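# Carry tube rack through self-closing door to desk

## Task

Move the tube rack from the counter, through the door that swings shut by itself, onto the desk, using either robot or both. At the end the rack must stand upright on the desk with each tube seated all the way down in a hole, and the door must be closed. Neither the rack nor any tube may touch the floor. Finally the gripper must release and the robot must back away. No robot may fall over or be left leaning.

## Robot and tools

ROBOTS. Two identical Hello Robot Stretch 4 units, r1 and r2. Each has an omni-wheel base, a lift on a vertical mast, an arm that telescopes forward, a wrist with yaw, pitch and roll, a two-finger gripper and four cameras. Each is about 1.6 m tall, and its base rim lies within 0.23 m of its base origin. They do not coordinate: if one stalls, the other keeps going.

FRAMES. Each robot reports in its own frames. Base frame: origin on the floor under the base centre, x forward, y left, z up. hand_pose is a point between the open fingertips, given in the base frame; with all wrist joints at 0 its axes match the base axes, and its printed position may be somewhat off. The odometry frame is the base frame where the robot started. Where the two robots are relative to each other can only be judged from images, lidar_m and wrist_depth_mm.

execute_actions. Arguments: "actions", a list holding one action or none (empty just reports state and images), and optional "cameras", a list of camera names (r1_head_camera, r1_head_left_camera, r1_head_right_camera, r1_wrist_camera, the same four for r2, or "all"; omitted or null gives all, [] gives none). The action is an object keyed "r1" and/or "r2". Under each name: "base", "joints", or both, plus optional "pace" and "contact_limits"; or "end_of_arm" by itself. Everything in one action starts at the same moment.
- "base": exactly one relative move, measured from where the base last reported itself: {"translate_m": d} straight ahead (+) or back, -2 to 2 m; {"strafe_m": d} sideways, left +, -2 to 2 m; {"rotate_rad": d} turn in place, counter-clockwise (left) +, -3.2 to 3.2 rad.
- "joints": absolute targets by name (not offsets): lift_m 0 to 1.2 m; arm_m 0 to 0.55 m; wrist_yaw_rad -1.134 to 4.276 (0 straight ahead, + to the left, 3.14 folded back, above 3.4 may hit the arm); wrist_pitch_rad -1.117 to 4.259 (0 level, 1.57 pointing down); wrist_roll_rad -1.117 to 4.259 (0 keeps fingers at equal height, + turns clockwise viewed from behind); gripper_m -0.038 to 0.141 m, the fingertip gap (negative squeezes the tips together). A joint target outside its range is clipped and reported; any other bad value or key rejects the whole call.
- "pace": "slow", "default", "fast" or "max"; base up to 0.1/0.3/0.4/0.6 m/s and 1/2/3/4 rad/s. With lift_m over 0.2 the base is slowed further, down to 0.3 m/s and 1 rad/s at 1.2.
- "contact_limits": {"arm_m": x}, x from 0 (gentlest) to 0.75 (firmest), default 0.5.
- "end_of_arm": "enable_torque" re-powers wrist or gripper motors that shut off.
One action runs at most 15 s. Anything you leave out may still be driving toward an earlier target. If a result reports a stop, any later execute_actions, wait or finished_scene calls in the same reply are skipped. At scene start the wrist can be unfolded with lift_m 0.4 and wrist_yaw_rad 0 together.

OTHER TOOLS. wait: "seconds" 0 to 10; commands nothing and returns state and images. zoom_image: "camera" plus "region" [x0, y0, x1, y1] in pixels of that camera's latest full image, top-left origin, at most 504 by 504. read_manual: optional "section" ("licences"), only licence text. finished_scene: "scene" is the current scene's number; it ends the scene irreversibly and reports success.

RESULTS. base_status and joint_status per motion: "done" (for the base: wheels turned the commanded amount, slip included); "off_target" (stopped short, may still push); "contact_stop_at_<key>" (blocked; that part goes slack, a lift may sag under load, a base may roll); "limit_stop_at_<name>", including limit_stop_at_tilt (leaning over 6 degrees; lift, arm and wheels go slack) and limit_stop_at_own_body (self-collision guard, likely with pitch below -0.2 and roll below -0.4 or above 4); "time_out"; "torque_fault" (wrist/gripper motor overloaded and limp until enable_torque). on_its_own lists uncommanded behaviour; "held at" there means the target held, not the position. Joint tolerances: lift and arm ±0.004, yaw and roll ±0.02, pitch ±0.05, gripper ±0.004. lidar_m: 12 distances in metres, 30-degree sectors counter-clockwise from straight ahead (4th left, 7th behind, 10th right); "-" means nothing seen or closer than 0.25 m; it misses clear objects and thin legs but sees the other robot. wrist_depth_mm: 7x7 grid of depths, 100 to 2000 mm, row by row from top left. base_odometry counts wheel rotation; if turned_by_wheels and turned_by_imu differ by over about 0.1 rad, something slipped or was struck. base_tilt in degrees, forward and right positive, with a fixed bias up to about 1.5. motor_effort in percent, + toward larger joint values, peak in brackets; for wheel_0, wheel_1, wheel_2, + turns the base right. A clear gripper_m effort change signals a firm grip; the gripper reading itself does not.

GRIPPING. Command a gap smaller than the object; tighter squeezes harder and pulls it inward a little. If fingertips jam on a surface, raise the lift.

CAUTIONS. Never let the robots press against each other; once bases touch, any further drive pushes hard. Two robots sharing a load may drift up to about 3 cm apart per metre, which can tip one. Avoid turning or driving with over 1 kg held and arm_m above 0.2, especially fast; strong pushes with a high gripper can also tip it. A level gripper holding over about 2 kg faults the wrist. Keep rack and tubes off the floor, shut the door, release and back away before finishing. Loose objects may occasionally get nudged.

Each tool is called after ">>>" as a command line: name --argument value for each argument, lists and objects as JSON in quotes; but a table of rows of numbers goes row by row, as --pt "numbers of a row", without its own name.

## Session

>>> execute_actions --actions '[]'

Scene clock: 0.00 s.
r1.base_odometry: x=+0.000 y=+0.000 heading=+0.000 (m, m, rad; r1's odometry frame)
r1.turned_by_wheels: +0.000 (rad since the last result)
r1.turned_by_imu: +0.000 (rad since the last result)
r1.base_tilt: forward=+0.3 right=+0.1 (deg)
r1.lidar_m: 0.73 0.84 1.38 1.55 1.81 2.32 1.22 1.19 0.94 0.93 0.99 0.75
r1.base_status: not commanded
r1.joint_positions: lift_m=+0.154 arm_m=+0.000 wrist_yaw_rad=+3.058 wrist_pitch_rad=+0.017 wrist_roll_rad=-0.008 gripper_m=+0.057
r1.joint_status: not commanded
r1.motor_effort: lift_m=+19 arm_m=+0 wrist_yaw_rad=+0 wrist_pitch_rad=-6 wrist_roll_rad=+1 gripper_m=-1 wheel_0=+0 wheel_1=-1 wheel_2=+0 (%)
r1.hand_pose: x=-0.1089 y=+0.1111 z=+0.3271 quat_wxyz=(+0.042, -0.009, -0.004, +0.999) (m; r1's base frame)
r1.wrist_depth_mm: - 146 - - - - - / - 144 - - - - - / - 131 222 - - - - / 112 143 277 - - - - / 1229 1808 1661 - - - - / 1281 1464 213 1499 214 1499 1464 / 946 854 866 145 866 904 976
r2.base_odometry: x=+0.000 y=+0.000 heading=+0.000 (m, m, rad; r2's odometry frame)
r2.turned_by_wheels: +0.000 (rad since the last result)
r2.turned_by_imu: +0.000 (rad since the last result)
r2.base_tilt: forward=+0.3 right=-0.3 (deg)
r2.lidar_m: 1.23 2.43 1.98 1.98 1.14 0.91 0.91 0.77 0.60 0.59 0.66 1.05
r2.base_status: not commanded
r2.joint_positions: lift_m=+0.219 arm_m=+0.003 wrist_yaw_rad=+3.206 wrist_pitch_rad=+0.020 wrist_roll_rad=-0.010 gripper_m=+0.057
r2.joint_status: not commanded
r2.motor_effort: lift_m=+18 arm_m=+0 wrist_yaw_rad=-2 wrist_pitch_rad=-5 wrist_roll_rad=+1 gripper_m=-3 wheel_0=+0 wheel_1=+0 wheel_2=+0 (%)
r2.hand_pose: x=-0.1198 y=+0.0688 z=+0.3911 quat_wxyz=(-0.032, -0.010, -0.005, +0.999) (m; r2's base frame)
r2.wrist_depth_mm: - 136 270 1008 976 946 904 / - 114 136 1025 991 946 904 / - 117 142 1008 976 946 904 / 137 137 225 1025 976 946 931 / 222 1138 1464 1025 991 960 931 / 842 1078 195 1042 196 991 946 / 831 931 1008 107 976 917 960
pictures: r1_head_camera, r1_head_left_camera, r1_head_right_camera, r1_wrist_camera, r2_head_camera, r2_head_left_camera, r2_head_right_camera, r2_wrist_camera
Images, in order (width x height): r1_head_camera 420x560, r1_head_left_camera 420x672, r1_head_right_camera 420x672, r1_wrist_camera 616x392, r2_head_camera 420x560, r2_head_left_camera 420x672, r2_head_right_camera 420x672, r2_wrist_camera 616x392.

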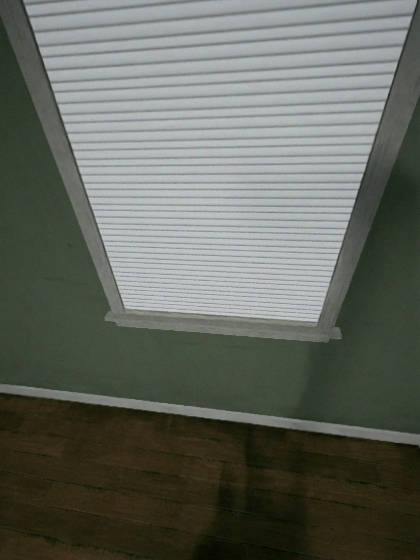

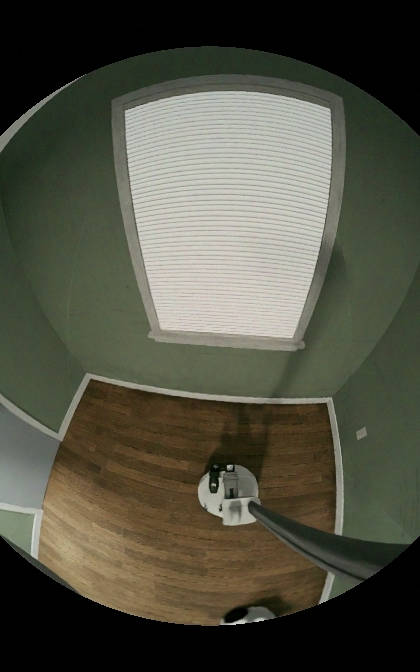

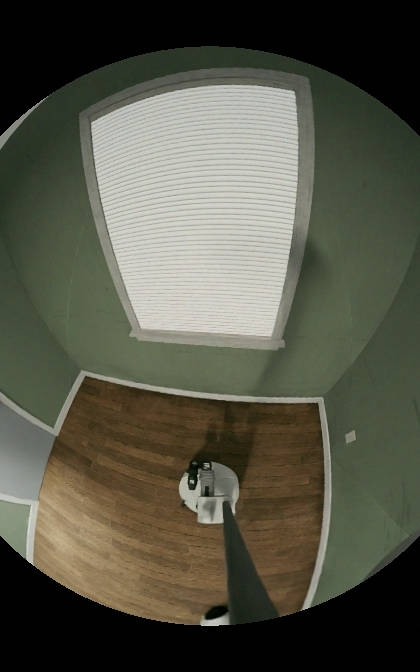

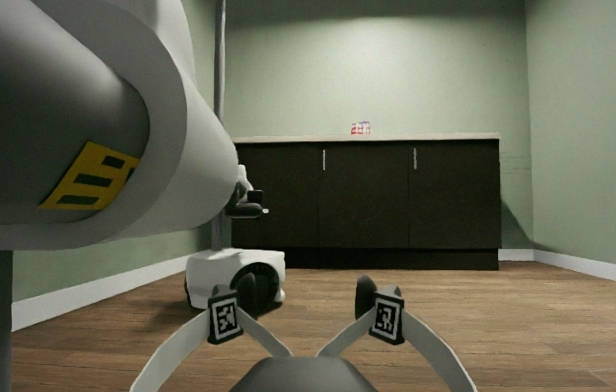

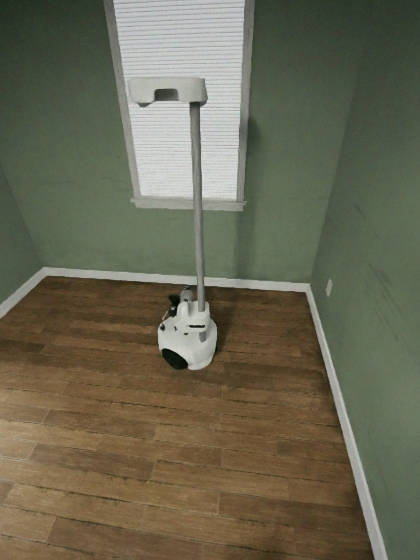

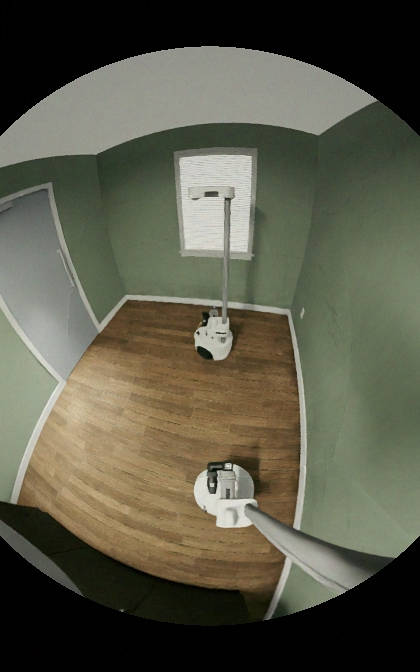

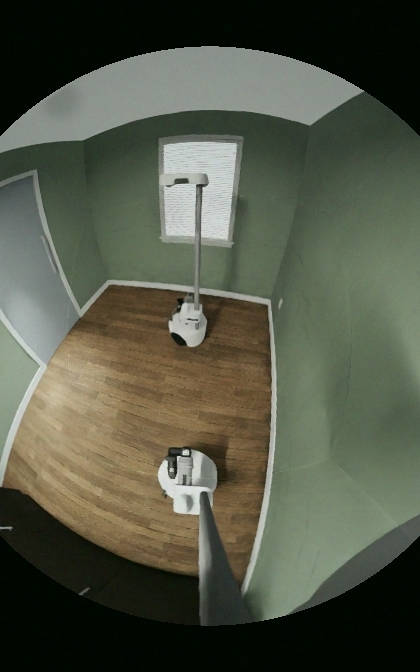

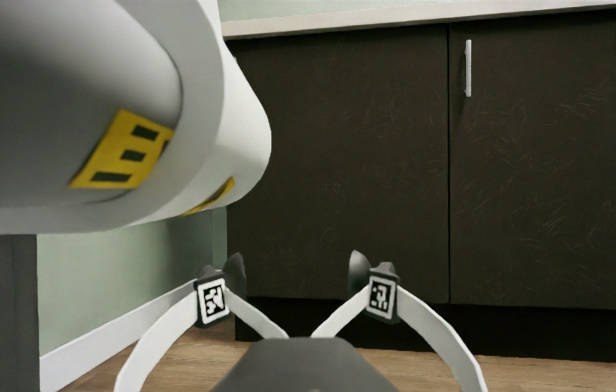

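>>> execute_actions --actions '[{"r1":{"base":{"rotate_rad":1.45},"joints":{"lift_m":0.8,"wrist_yaw_rad":0}},"r2":{"base":{"rotate_rad":3.0},"joints":{"lift_m":0.9,"wrist_yaw_rad":0}}}]'

Scene clock: 6.40 s.
r1.base_odometry: x=+0.000 y=+0.000 heading=+1.449 (m, m, rad; r1's odometry frame)
r1.turned_by_wheels: +1.449 (rad since the last result)
r1.turned_by_imu: +1.454 (rad since the last result)
r1.base_tilt: forward=+0.2 right=+0.2 (deg)
r1.lidar_m: 1.56 1.73 2.37 1.22 1.27 0.96 0.93 0.97 0.77 0.73 0.76 1.16
r1.base_status: done
r1.joint_positions: lift_m=+0.800 arm_m=+0.000 wrist_yaw_rad=+0.000 wrist_pitch_rad=+0.017 wrist_roll_rad=-0.008 gripper_m=+0.057
r1.joint_status: all done
r1.motor_effort: lift_m=+22(22) arm_m=+0(0) wrist_yaw_rad=-1(3) wrist_pitch_rad=-5(6) wrist_roll_rad=+0(1) gripper_m=+0(3) wheel_0=-2(9) wheel_1=-2(7) wheel_2=-3(11) (%)
r1.hand_pose: x=+0.4597 y=-0.0873 z=+0.9729 quat_wxyz=(+1.000, -0.004, +0.009, +0.000) (m; r1's base frame)
r1.wrist_depth_mm: 1576 1537 1499 1464 1499 1430 1118 / 1576 1499 1499 1464 1464 1430 1118 / 1537 1499 1499 1464 1464 1464 1098 / 1537 1499 1499 1464 1464 1430 1098 / 1537 1537 1464 1430 1430 1430 1098 / 1499 1464 213 1464 215 1397 1098 / 1499 1464 1430 145 1397 1397 1160
r2.base_odometry: x=+0.000 y=+0.000 heading=+3.000 (m, m, rad; r2's odometry frame)
r2.turned_by_wheels: +3.000 (rad since the last result)
r2.turned_by_imu: +3.035 (rad since the last result)
r2.base_tilt: forward=+0.4 right=-0.4 (deg)
r2.lidar_m: 0.87 0.86 0.61 0.59 0.62 0.90 1.21 1.24 2.02 1.95 1.22 0.92
r2.base_status: done
r2.joint_positions: lift_m=+0.900 arm_m=+0.003 wrist_yaw_rad=+0.000 wrist_pitch_rad=+0.020 wrist_roll_rad=-0.010 gripper_m=+0.057
r2.joint_status: all done
r2.motor_effort: lift_m=+20(18) arm_m=-1(1) wrist_yaw_rad=-1(6) wrist_pitch_rad=-7(4) wrist_roll_rad=+1(1) gripper_m=-1(1) wheel_0=-1(7) wheel_1=-1(7) wheel_2=-1(4) (%)
r2.hand_pose: x=+0.4621 y=-0.0874 z=+1.0724 quat_wxyz=(+1.000, -0.005, +0.010, +0.000) (m; r2's base frame)
r2.wrist_depth_mm: 1060 1255 1255 1281 1281 1281 1308 / 1060 1255 1281 1281 1308 1308 1308 / 1078 1255 1281 1255 1281 1308 1336 / 1078 1281 1281 1308 1308 1308 1308 / 1060 1281 1281 1281 1255 1078 1042 / 1060 699 194 691 196 715 715 / 1060 691 691 106 707 715 715
pictures: r1_head_camera, r1_head_left_camera, r1_head_right_camera, r1_wrist_camera, r2_head_camera, r2_head_left_camera, r2_head_right_camera, r2_wrist_camera
Images, in order (width x height): r1_head_camera 420x560, r1_head_left_camera 420x672, r1_head_right_camera 420x672, r1_wrist_camera 616x392, r2_head_camera 420x560, r2_head_left_camera 420x672, r2_head_right_camera 420x672, r2_wrist_camera 616x392.

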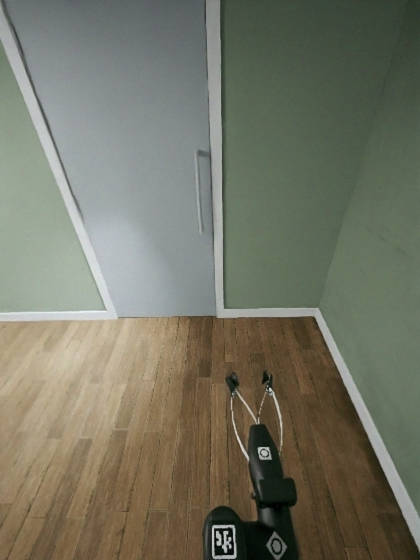

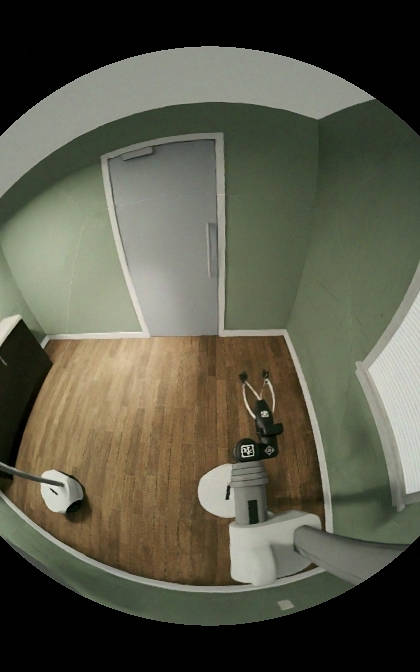

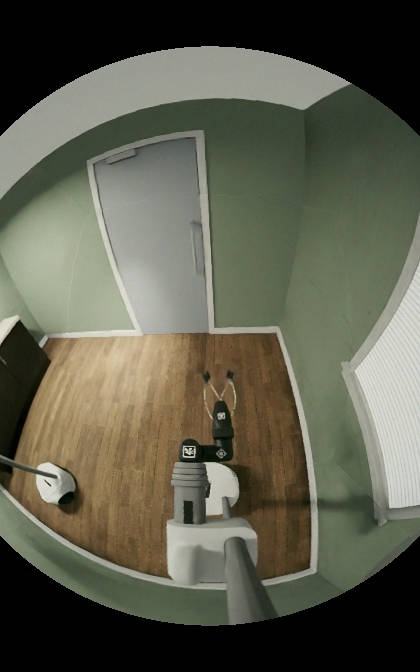

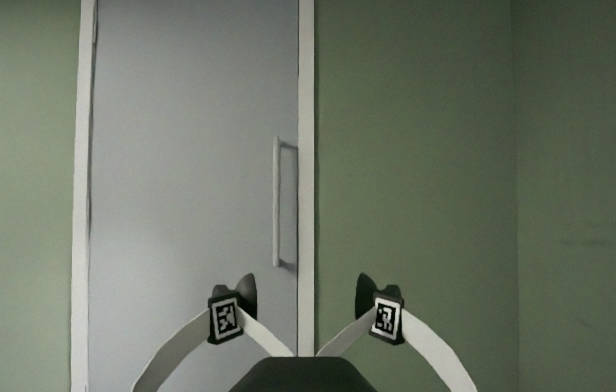

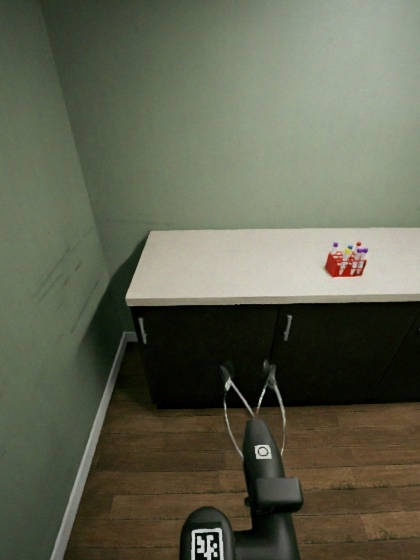

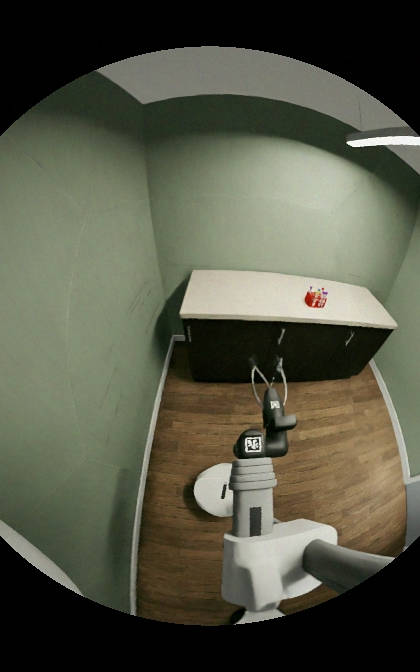

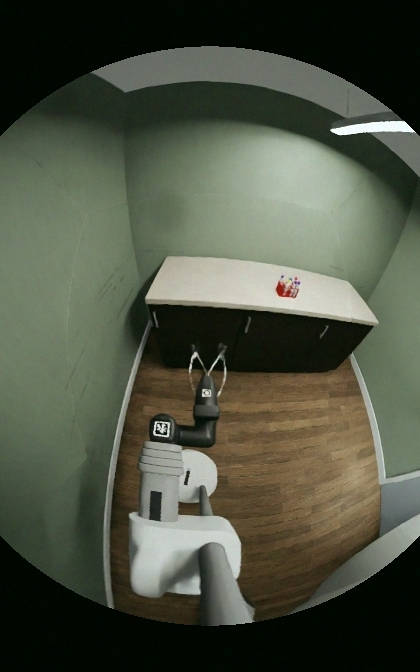

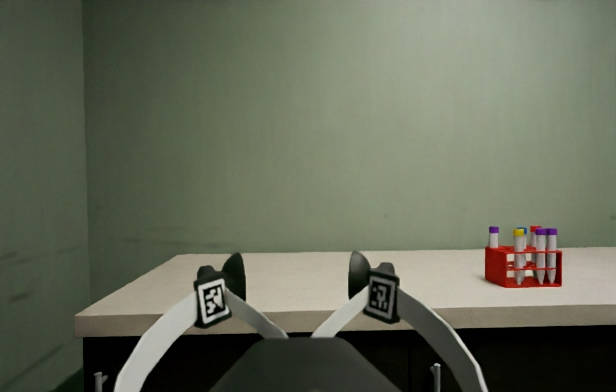

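>>> execute_actions --actions '[{"r1":{"base":{"translate_m":0.75},"joints":{"gripper_m":0.12}},"r2":{"base":{"strafe_m":-0.53},"joints":{"gripper_m":0.14,"arm_m":0.2}}}]' --cameras '["r1_head_camera","r1_wrist_camera","r2_head_camera","r2_wrist_camera"]'

Scene clock: 14.43 s.
r1.base_odometry: x=+0.091 y=+0.744 heading=+1.450 (m, m, rad; r1's odometry frame)
r1.turned_by_wheels: +0.000 (rad since the last result)
r1.turned_by_imu: +0.001 (rad since the last result)
r1.base_tilt: forward=+0.3 right=+0.0 (deg)
r1.lidar_m: 0.82 0.92 1.32 1.32 1.27 1.75 1.67 1.07 0.79 0.79 0.85 0.89
r1.base_status: done
r1.joint_positions: lift_m=+0.800 arm_m=+0.000 wrist_yaw_rad=+0.000 wrist_pitch_rad=+0.017 wrist_roll_rad=-0.008 gripper_m=+0.120
r1.joint_status: all done
r1.motor_effort: lift_m=+21(22) arm_m=+0(0) wrist_yaw_rad=+0(1) wrist_pitch_rad=-7(5) wrist_roll_rad=+0(1) gripper_m=-1(0) wheel_0=+2(5) wheel_1=+2(6) wheel_2=-1(10) (%)
r1.hand_pose: x=+0.4597 y=-0.0874 z=+0.9730 quat_wxyz=(+1.000, -0.004, +0.009, +0.000) (m; r1's base frame)
r1.wrist_depth_mm: 732 723 707 691 691 676 668 / 723 715 699 691 683 676 661 / 715 715 699 683 676 668 661 / 715 707 699 683 683 668 654 / 707 707 691 676 668 661 654 / 707 699 615 676 218 654 654 / 707 691 683 145 661 647 647
r2.base_odometry: x=+0.075 y=+0.525 heading=+3.000 (m, m, rad; r2's odometry frame)
r2.turned_by_wheels: +0.000 (rad since the last result)
r2.turned_by_imu: +0.003 (rad since the last result)
r2.base_tilt: forward=+0.3 right=-0.3 (deg)
r2.lidar_m: 0.85 0.91 1.16 1.12 1.17 1.70 1.37 1.28 1.49 1.43 1.23 0.91
r2.base_status: done
r2.joint_positions: lift_m=+0.900 arm_m=+0.199 wrist_yaw_rad=+0.000 wrist_pitch_rad=+0.020 wrist_roll_rad=-0.010 gripper_m=+0.140
r2.joint_status: all done
r2.motor_effort: lift_m=+19(20) arm_m=+6(8) wrist_yaw_rad=-2(2) wrist_pitch_rad=-6(6) wrist_roll_rad=+1(1) gripper_m=+0(2) wheel_0=+0(8) wheel_1=-1(8) wheel_2=+0(0) (%)
r2.hand_pose: x=+0.6582 y=-0.0874 z=+1.0725 quat_wxyz=(+1.000, -0.005, +0.010, +0.000) (m; r2's base frame)
r2.wrist_depth_mm: 1060 1060 1078 1078 1078 1098 1098 / 1042 1060 1078 1078 1098 1098 1098 / 1060 1060 1078 1098 1098 1098 1098 / 1078 1078 1078 1098 1098 1098 1098 / 1078 1078 1078 1098 1098 1098 1098 / 699 202 591 597 574 574 668 / 480 477 492 106 477 480 480
pictures: r1_head_camera, r1_wrist_camera, r2_head_camera, r2_wrist_camera
Images, in order (width x height): r1_head_camera 420x560, r1_wrist_camera 616x392, r2_head_camera 420x560, r2_wrist_camera 616x392.

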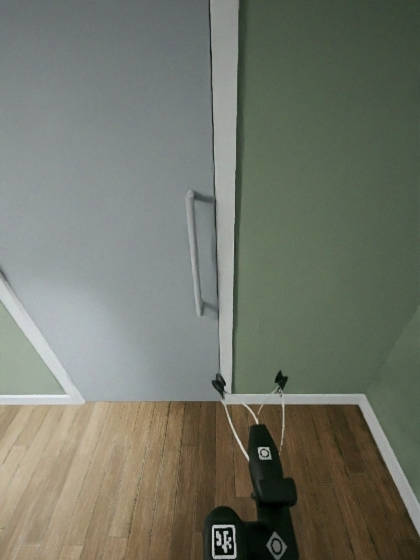

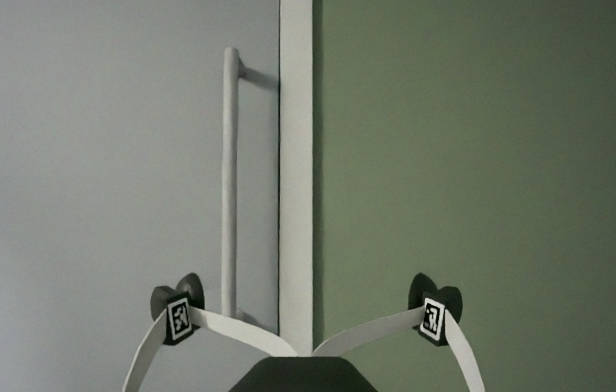

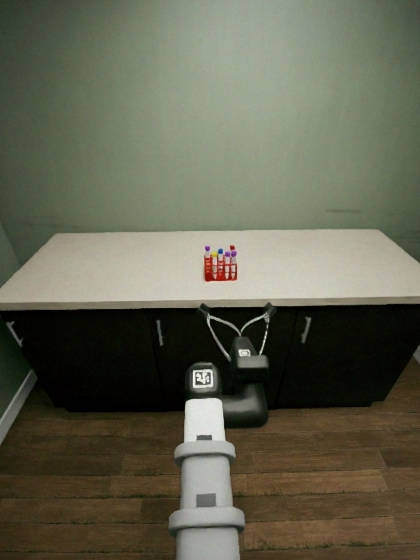

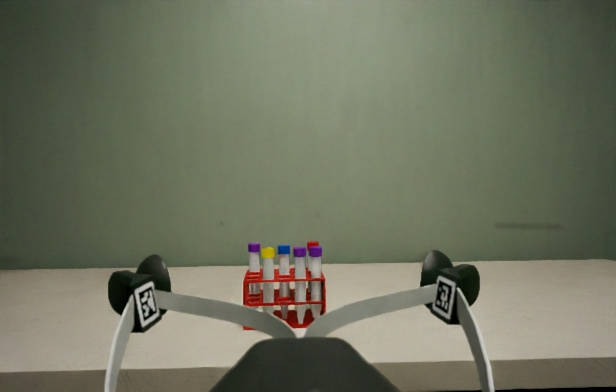

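>>> execute_actions --actions '[{"r1":{"base":{"strafe_m":0.15},"joints":{"arm_m":0.15}},"r2":{"base":{"translate_m":0.2},"joints":{"lift_m":0.84,"wrist_pitch_rad":0.15}}}]' --cameras '["r1_head_camera","r1_wrist_camera","r2_head_camera","r2_wrist_camera"]'

Scene clock: 29.37 s.
r1.base_odometry: x=-0.058 y=+0.763 heading=+1.450 (m, m, rad; r1's odometry frame)
r1.turned_by_wheels: +0.000 (rad since the last result)
r1.turned_by_imu: +0.000 (rad since the last result)
r1.base_tilt: forward=+0.4 right=+0.1 (deg)
r1.lidar_m: 0.82 0.93 1.35 1.39 1.32 1.74 1.68 1.29 0.95 0.93 1.00 0.91
r1.base_status: done
r1.joint_positions: lift_m=+0.800 arm_m=+0.149 wrist_yaw_rad=+0.000 wrist_pitch_rad=+0.017 wrist_roll_rad=-0.008 gripper_m=+0.120
r1.joint_status: all done
r1.motor_effort: lift_m=+21(21) arm_m=+7(9) wrist_yaw_rad=+0(1) wrist_pitch_rad=-6(7) wrist_roll_rad=+0(1) gripper_m=+3(1) wheel_0=+0(8) wheel_1=+1(9) wheel_2=+0(2) (%)
r1.hand_pose: x=+0.6082 y=-0.0874 z=+0.9730 quat_wxyz=(+1.000, -0.004, +0.009, +0.000) (m; r1's base frame)
r1.wrist_depth_mm: 574 564 559 549 535 530 525 / 569 564 559 544 535 530 525 / 569 559 554 544 535 530 521 / 564 554 549 539 525 521 517 / 559 554 544 539 530 517 517 / 554 549 539 535 218 517 517 / 554 539 539 145 512 517 508
r2.base_odometry: x=-0.123 y=+0.553 heading=+3.000 (m, m, rad; r2's odometry frame)
r2.turned_by_wheels: +0.000 (rad since the last result)
r2.turned_by_imu: +0.000 (rad since the last result)
r2.base_tilt: forward=+0.3 right=-0.4 (deg)
r2.lidar_m: 0.65 0.73 1.00 1.11 1.19 1.68 1.36 1.32 1.50 1.43 0.94 0.69
r2.base_status: done
r2.joint_positions: lift_m=+0.840 arm_m=+0.199 wrist_yaw_rad=+0.000 wrist_pitch_rad=+0.152 wrist_roll_rad=-0.010 gripper_m=+0.140
r2.joint_status: all done
r2.motor_effort: lift_m=+16(21) arm_m=+6(6) wrist_yaw_rad=-1(1) wrist_pitch_rad=-3(4) wrist_roll_rad=+1(1) gripper_m=+0(1) wheel_0=+0(5) wheel_1=+2(6) wheel_2=-1(8) (%)
r2.hand_pose: x=+0.6550 y=-0.0874 z=+0.9747 quat_wxyz=(+0.997, -0.005, +0.076, +0.000) (m; r2's base frame)
r2.wrist_depth_mm: 820 831 831 842 854 854 866 / 842 854 854 854 866 866 866 / 854 866 866 878 891 891 891 / 878 891 707 413 891 904 904 / 508 504 452 421 496 496 492 / 343 202 303 340 300 298 336 / 281 282 285 107 287 289 291
pictures: r1_head_camera, r1_wrist_camera, r2_head_camera, r2_wrist_camera
Images, in order (width x height): r1_head_camera 420x560, r1_wrist_camera 616x392, r2_head_camera 420x560, r2_wrist_camera 616x392.

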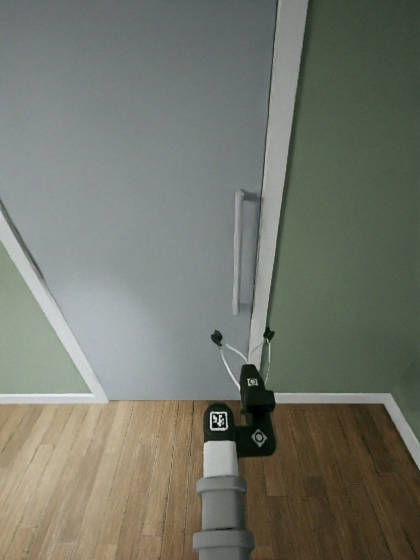

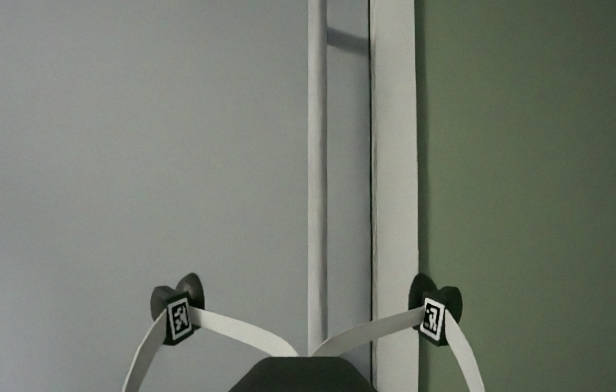

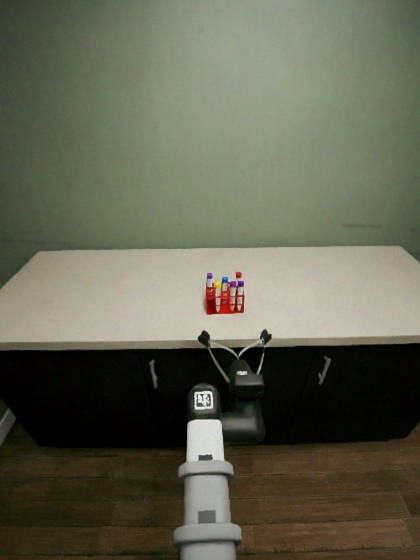

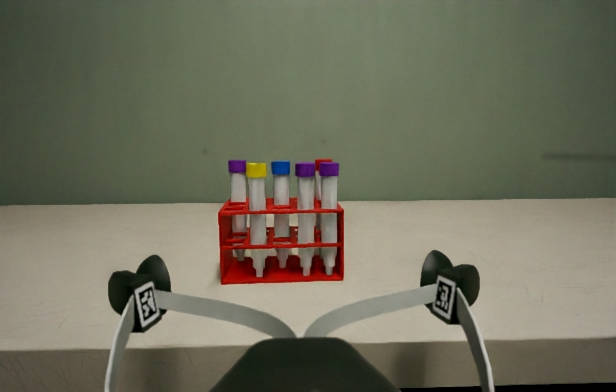

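>>> execute_actions --actions '[{"r1":{"joints":{"arm_m":0.35}},"r2":{"joints":{"lift_m":0.825,"wrist_yaw_rad":0.04,"arm_m":0.33}}}]' --cameras '["r1_head_camera","r1_wrist_camera","r2_head_camera","r2_wrist_camera"]'

Scene clock: 37.20 s.
r1.base_odometry: x=-0.058 y=+0.763 heading=+1.450 (m, m, rad; r1's odometry frame)
r1.turned_by_wheels: +0.000 (rad since the last result)
r1.turned_by_imu: +0.000 (rad since the last result)
r1.base_tilt: forward=+0.3 right=+0.1 (deg)
r1.lidar_m: 0.82 0.94 1.35 1.39 1.32 1.73 1.66 1.31 0.96 0.93 1.00 0.93
r1.base_status: not commanded
r1.joint_positions: lift_m=+0.800 arm_m=+0.349 wrist_yaw_rad=+0.000 wrist_pitch_rad=+0.017 wrist_roll_rad=-0.008 gripper_m=+0.120
r1.joint_status: all done
r1.motor_effort: lift_m=+21(21) arm_m=+6(7) wrist_yaw_rad=+0(1) wrist_pitch_rad=-4(4) wrist_roll_rad=-1(0) gripper_m=+0(3) wheel_0=+0(0) wheel_1=+1(1) wheel_2=+0(0) (%)
r1.hand_pose: x=+0.8082 y=-0.0874 z=+0.9730 quat_wxyz=(+1.000, -0.004, +0.009, +0.000) (m; r1's base frame)
r1.wrist_depth_mm: 359 353 347 342 338 332 329 / 357 351 345 338 338 329 327 / 355 349 345 336 336 327 325 / 353 347 342 336 334 325 324 / 349 345 340 332 330 324 322 / 347 343 336 332 218 322 320 / 345 342 336 145 325 319 319
r2.base_odometry: x=-0.123 y=+0.553 heading=+3.000 (m, m, rad; r2's odometry frame)
r2.turned_by_wheels: +0.000 (rad since the last result)
r2.turned_by_imu: +0.000 (rad since the last result)
r2.base_tilt: forward=+0.3 right=-0.2 (deg)
r2.lidar_m: 0.68 0.71 1.01 1.12 1.18 1.68 1.38 1.32 1.50 1.44 0.95 0.71
r2.base_status: not commanded
r2.joint_positions: lift_m=+0.825 arm_m=+0.329 wrist_yaw_rad=+0.040 wrist_pitch_rad=+0.152 wrist_roll_rad=-0.010 gripper_m=+0.140
r2.joint_status: all done
r2.motor_effort: lift_m=+16(14) arm_m=+7(7) wrist_yaw_rad=-1(3) wrist_pitch_rad=-6(4) wrist_roll_rad=+1(1) gripper_m=-1(1) wheel_0=+0(0) wheel_1=+3(3) wheel_2=+0(1) (%)
r2.hand_pose: x=+0.7882 y=-0.0759 z=+0.9597 quat_wxyz=(+0.997, -0.007, +0.076, +0.020) (m; r2's base frame)
r2.wrist_depth_mm: 723 715 715 715 715 715 707 / 741 732 732 732 732 732 723 / 759 750 750 750 741 750 741 / 768 759 627 279 707 759 759 / 455 452 297 267 273 442 442 / 309 202 265 272 268 268 301 / 233 232 238 107 230 229 229
pictures: r1_head_camera, r1_wrist_camera, r2_head_camera, r2_wrist_camera
Images, in order (width x height): r1_head_camera 420x560, r1_wrist_camera 616x392, r2_head_camera 420x560, r2_wrist_camera 616x392.

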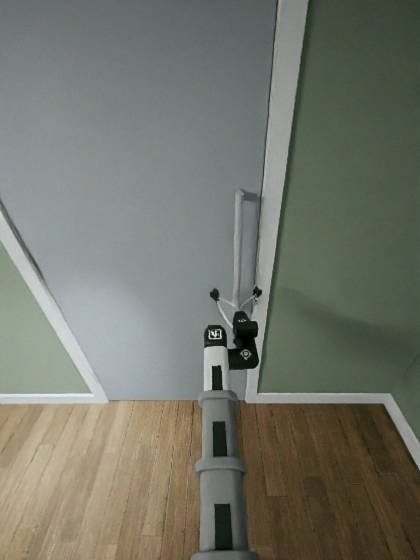

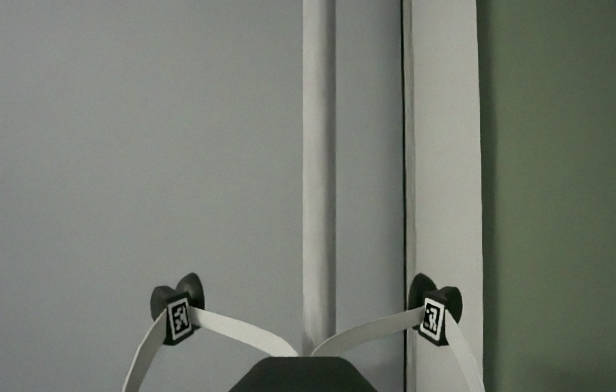

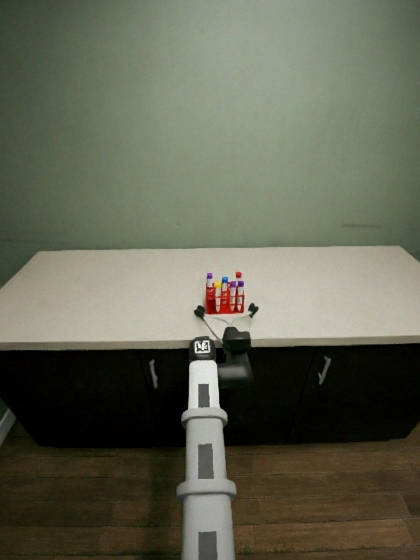

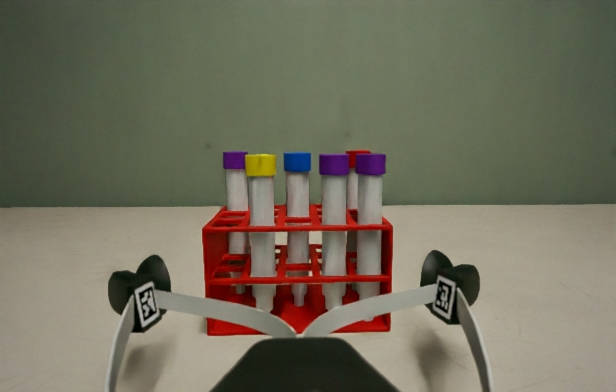

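>>> execute_actions --actions '[{"r1":{"joints":{"arm_m":0.39}},"r2":{"joints":{"lift_m":0.813,"arm_m":0.405},"pace":"slow"}}]' --cameras '["r1_wrist_camera","r2_head_camera","r2_wrist_camera"]'

Scene clock: 43.00 s.
r1.base_odometry: x=-0.058 y=+0.763 heading=+1.450 (m, m, rad; r1's odometry frame)
r1.turned_by_wheels: +0.000 (rad since the last result)
r1.turned_by_imu: +0.000 (rad since the last result)
r1.base_tilt: forward=+0.3 right=+0.1 (deg)
r1.lidar_m: 0.82 0.93 1.32 1.37 1.32 1.75 1.68 1.30 0.94 0.93 1.02 0.91
r1.base_status: not commanded
r1.joint_positions: lift_m=+0.800 arm_m=+0.389 wrist_yaw_rad=+0.000 wrist_pitch_rad=+0.017 wrist_roll_rad=-0.008 gripper_m=+0.120
r1.joint_status: all done
r1.motor_effort: lift_m=+21(21) arm_m=+7(6) wrist_yaw_rad=-1(0) wrist_pitch_rad=-4(4) wrist_roll_rad=+1(0) gripper_m=-1(3) wheel_0=+1(0) wheel_1=+1(1) wheel_2=+0(0) (%)
r1.hand_pose: x=+0.8482 y=-0.0874 z=+0.9730 quat_wxyz=(+1.000, -0.004, +0.009, +0.000) (m; r1's base frame)
r1.wrist_depth_mm: 315 312 306 300 298 282 290 / 314 309 304 298 296 279 289 / 312 309 303 297 294 278 287 / 310 306 301 294 291 276 285 / 307 304 298 293 291 274 282 / 306 301 296 290 218 271 281 / 304 298 296 145 287 271 281
r2.base_odometry: x=-0.123 y=+0.553 heading=+3.000 (m, m, rad; r2's odometry frame)
r2.turned_by_wheels: +0.000 (rad since the last result)
r2.turned_by_imu: +0.000 (rad since the last result)
r2.base_tilt: forward=+0.3 right=-0.3 (deg)
r2.lidar_m: 0.67 0.70 1.01 1.11 1.19 1.70 1.37 1.33 1.50 1.44 0.93 0.68
r2.base_status: not commanded
r2.joint_positions: lift_m=+0.813 arm_m=+0.404 wrist_yaw_rad=+0.040 wrist_pitch_rad=+0.152 wrist_roll_rad=-0.010 gripper_m=+0.140
r2.joint_status: all done
r2.motor_effort: lift_m=+16(18) arm_m=+7(6) wrist_yaw_rad=-1(1) wrist_pitch_rad=-6(4) wrist_roll_rad=+1(0) gripper_m=-2(0) wheel_0=+0(0) wheel_1=+3(3) wheel_2=-1(1) (%)
r2.hand_pose: x=+0.8632 y=-0.0759 z=+0.9477 quat_wxyz=(+0.997, -0.007, +0.076, +0.020) (m; r2's base frame)
r2.wrist_depth_mm: 654 647 647 647 640 647 647 / 668 668 661 661 654 661 661 / 683 691 676 668 676 676 676 / 691 691 242 223 199 691 676 / 418 415 202 227 202 404 402 / 281 201 201 206 204 245 274 / 212 211 206 107 210 209 208
pictures: r1_wrist_camera, r2_head_camera, r2_wrist_camera
Images, in order (width x height): r1_wrist_camera 616x392, r2_head_camera 420x560, r2_wrist_camera 616x392.

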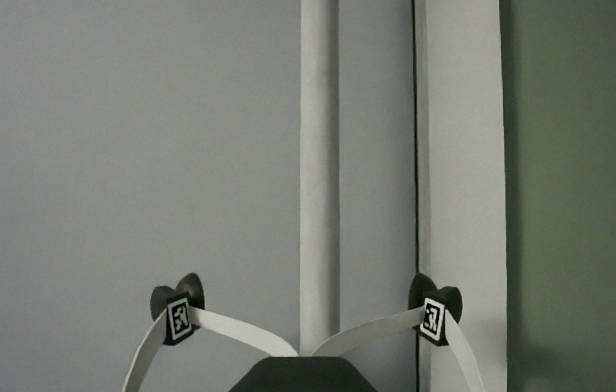

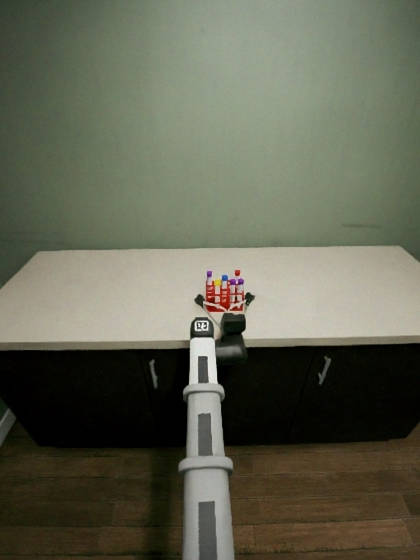

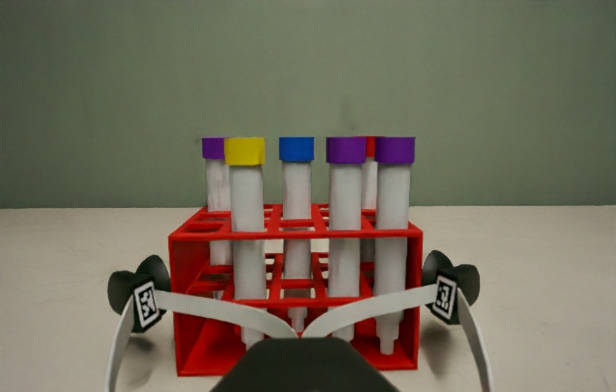

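Grip both.

>>> execute_actions --actions '[{"r1":{"joints":{"gripper_m":-0.02}},"r2":{"joints":{"gripper_m":0.085}}}]' --cameras '["r1_wrist_camera","r2_wrist_camera"]'

>>> execute_actions --actions '[{"r1":{"joints":{"arm_m":0.29},"pace":"slow"},"r2":{"joints":{"lift_m":0.86},"pace":"slow"}}]' --cameras '["r1_head_camera","r1_wrist_camera","r2_wrist_camera"]'

Scene clock: 47.23 s.
r1.base_odometry: x=-0.058 y=+0.763 heading=+1.449 (m, m, rad; r1's odometry frame)
r1.turned_by_wheels: +0.000 (rad since the last result)
r1.turned_by_imu: -0.001 (rad since the last result)
r1.base_tilt: forward=+0.3 right=+0.2 (deg)
r1.lidar_m: 0.83 0.95 1.32 1.38 1.31 1.72 1.67 1.30 0.95 0.94 1.02 0.91
r1.base_status: not commanded
r1.joint_positions: lift_m=+0.800 arm_m=+0.389 wrist_yaw_rad=-0.003 wrist_pitch_rad=+0.017 wrist_roll_rad=-0.008 gripper_m=-0.019
r1.joint_status: all done
r1.motor_effort: lift_m=+21(21) arm_m=+3(7) wrist_yaw_rad=+7(17) wrist_pitch_rad=-5(6) wrist_roll_rad=+1(1) gripper_m=-23(23) wheel_0=-4(4) wheel_1=+0(1) wheel_2=+0(0) (%)
r1.hand_pose: x=+0.8486 y=-0.0882 z=+0.9730 quat_wxyz=(+1.000, -0.004, +0.009, -0.001) (m; r1's base frame)
r1.wrist_depth_mm: 312 310 304 300 298 282 289 / 312 307 303 297 297 279 289 / 309 306 301 231 294 278 287 / 307 303 300 229 293 276 285 / 304 301 297 229 291 274 283 / 303 300 296 208 211 272 282 / 301 297 293 216 286 270 279
r2.base_odometry: x=-0.123 y=+0.553 heading=+3.000 (m, m, rad; r2's odometry frame)
r2.turned_by_wheels: +0.000 (rad since the last result)
r2.turned_by_imu: +0.000 (rad since the last result)
r2.base_tilt: forward=+0.4 right=-0.3 (deg)
r2.lidar_m: 0.68 0.71 0.98 1.12 1.17 1.70 1.38 1.32 1.50 1.45 0.92 0.69
r2.base_status: not commanded
r2.joint_positions: lift_m=+0.813 arm_m=+0.404 wrist_yaw_rad=+0.040 wrist_pitch_rad=+0.153 wrist_roll_rad=-0.010 gripper_m=+0.085
r2.joint_status: all done
r2.motor_effort: lift_m=+16(16) arm_m=+7(6) wrist_yaw_rad=-1(1) wrist_pitch_rad=-7(7) wrist_roll_rad=+1(1) gripper_m=-20(24) wheel_0=+0(0) wheel_1=+3(2) wheel_2=-1(1) (%)
r2.hand_pose: x=+0.8632 y=-0.0759 z=+0.9474 quat_wxyz=(+0.997, -0.007, +0.076, +0.020) (m; r2's base frame)
r2.wrist_depth_mm: 647 647 647 647 647 647 640 / 668 668 661 654 661 654 654 / 683 676 668 668 668 676 668 / 699 683 230 216 190 683 683 / 413 413 193 220 193 402 399 / 278 183 193 213 194 242 273 / 211 201 194 107 195 203 208
pictures: r1_wrist_camera, r2_wrist_camera
Images, in order (width x height): r1_wrist_camera 616x392, r2_wrist_camera 616x392.

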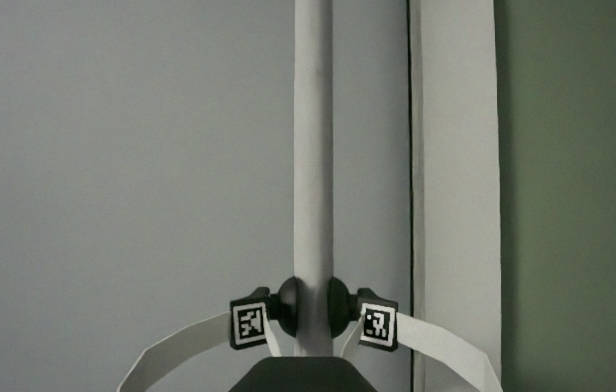

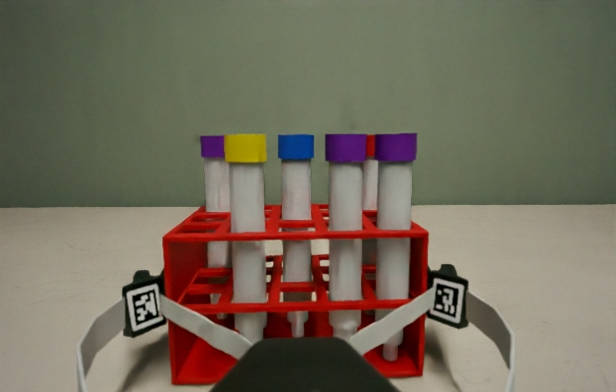

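Scene clock: 49.53 s.
r1.base_odometry: x=-0.058 y=+0.763 heading=+1.450 (m, m, rad; r1's odometry frame)
r1.turned_by_wheels: +0.000 (rad since the last result)
r1.turned_by_imu: +0.000 (rad since the last result)
r1.base_tilt: forward=+0.3 right=+0.0 (deg)
r1.lidar_m: 0.82 0.94 1.34 1.37 1.31 1.75 1.67 1.31 0.97 0.94 1.01 0.90
r1.base_status: not commanded
r1.joint_positions: lift_m=+0.800 arm_m=+0.291 wrist_yaw_rad=+0.000 wrist_pitch_rad=+0.017 wrist_roll_rad=-0.008 gripper_m=-0.020
r1.joint_status: all done
r1.motor_effort: lift_m=+21(21) arm_m=-7(11) wrist_yaw_rad=-1(19) wrist_pitch_rad=-5(6) wrist_roll_rad=+0(0) gripper_m=-11(25) wheel_0=-1(4) wheel_1=+0(1) wheel_2=+0(1) (%)
r1.hand_pose: x=+0.7505 y=-0.0874 z=+0.9730 quat_wxyz=(+1.000, -0.004, +0.009, +0.000) (m; r1's base frame)
r1.wrist_depth_mm: 421 415 404 402 394 389 387 / 418 413 404 399 394 387 384 / 418 410 404 397 392 387 382 / 415 407 402 392 389 384 379 / 410 404 397 392 387 379 377 / 407 402 397 203 370 379 375 / 404 399 392 167 368 375 375
r2.base_odometry: x=-0.123 y=+0.553 heading=+3.000 (m, m, rad; r2's odometry frame)
r2.turned_by_wheels: +0.000 (rad since the last result)
r2.turned_by_imu: +0.000 (rad since the last result)
r2.base_tilt: forward=+0.4 right=-0.4 (deg)
r2.lidar_m: 0.67 0.71 1.01 1.10 1.18 1.70 1.38 1.34 1.49 1.43 0.93 0.68
r2.base_status: not commanded
r2.joint_positions: lift_m=+0.860 arm_m=+0.404 wrist_yaw_rad=+0.040 wrist_pitch_rad=+0.153 wrist_roll_rad=-0.010 gripper_m=+0.085
r2.joint_status: all done
r2.motor_effort: lift_m=+21(20) arm_m=+7(7) wrist_yaw_rad=-1(1) wrist_pitch_rad=-9(8) wrist_roll_rad=+0(1) gripper_m=-21(20) wheel_0=+0(0) wheel_1=+3(3) wheel_2=-1(1) (%)
r2.hand_pose: x=+0.8632 y=-0.0759 z=+0.9939 quat_wxyz=(+0.997, -0.007, +0.076, +0.020) (m; r2's base frame)
r2.wrist_depth_mm: 654 647 647 640 640 640 640 / 668 661 661 661 661 661 661 / 683 683 668 668 668 676 668 / 699 699 230 216 191 691 691 / 564 559 193 220 193 544 544 / 382 183 194 213 194 332 375 / 290 276 200 107 202 278 285
pictures: r1_head_camera, r1_wrist_camera, r2_wrist_camera
Images, in order (width x height): r1_head_camera 420x560, r1_wrist_camera 616x392, r2_wrist_camera 616x392.

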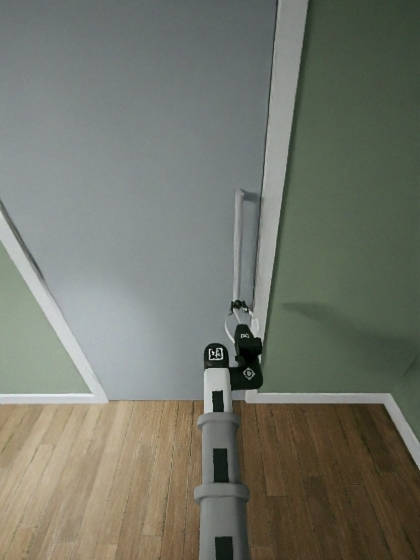

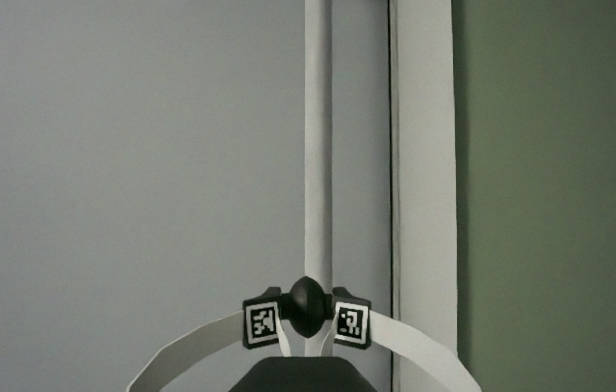

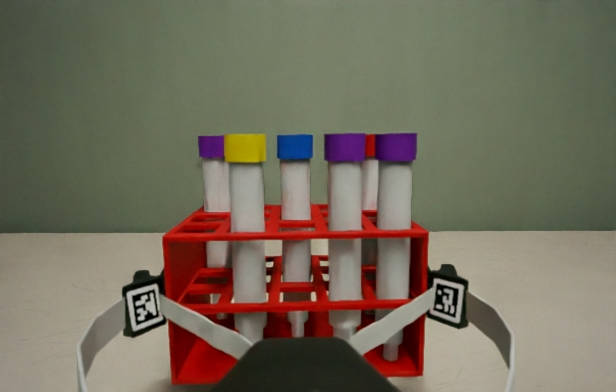

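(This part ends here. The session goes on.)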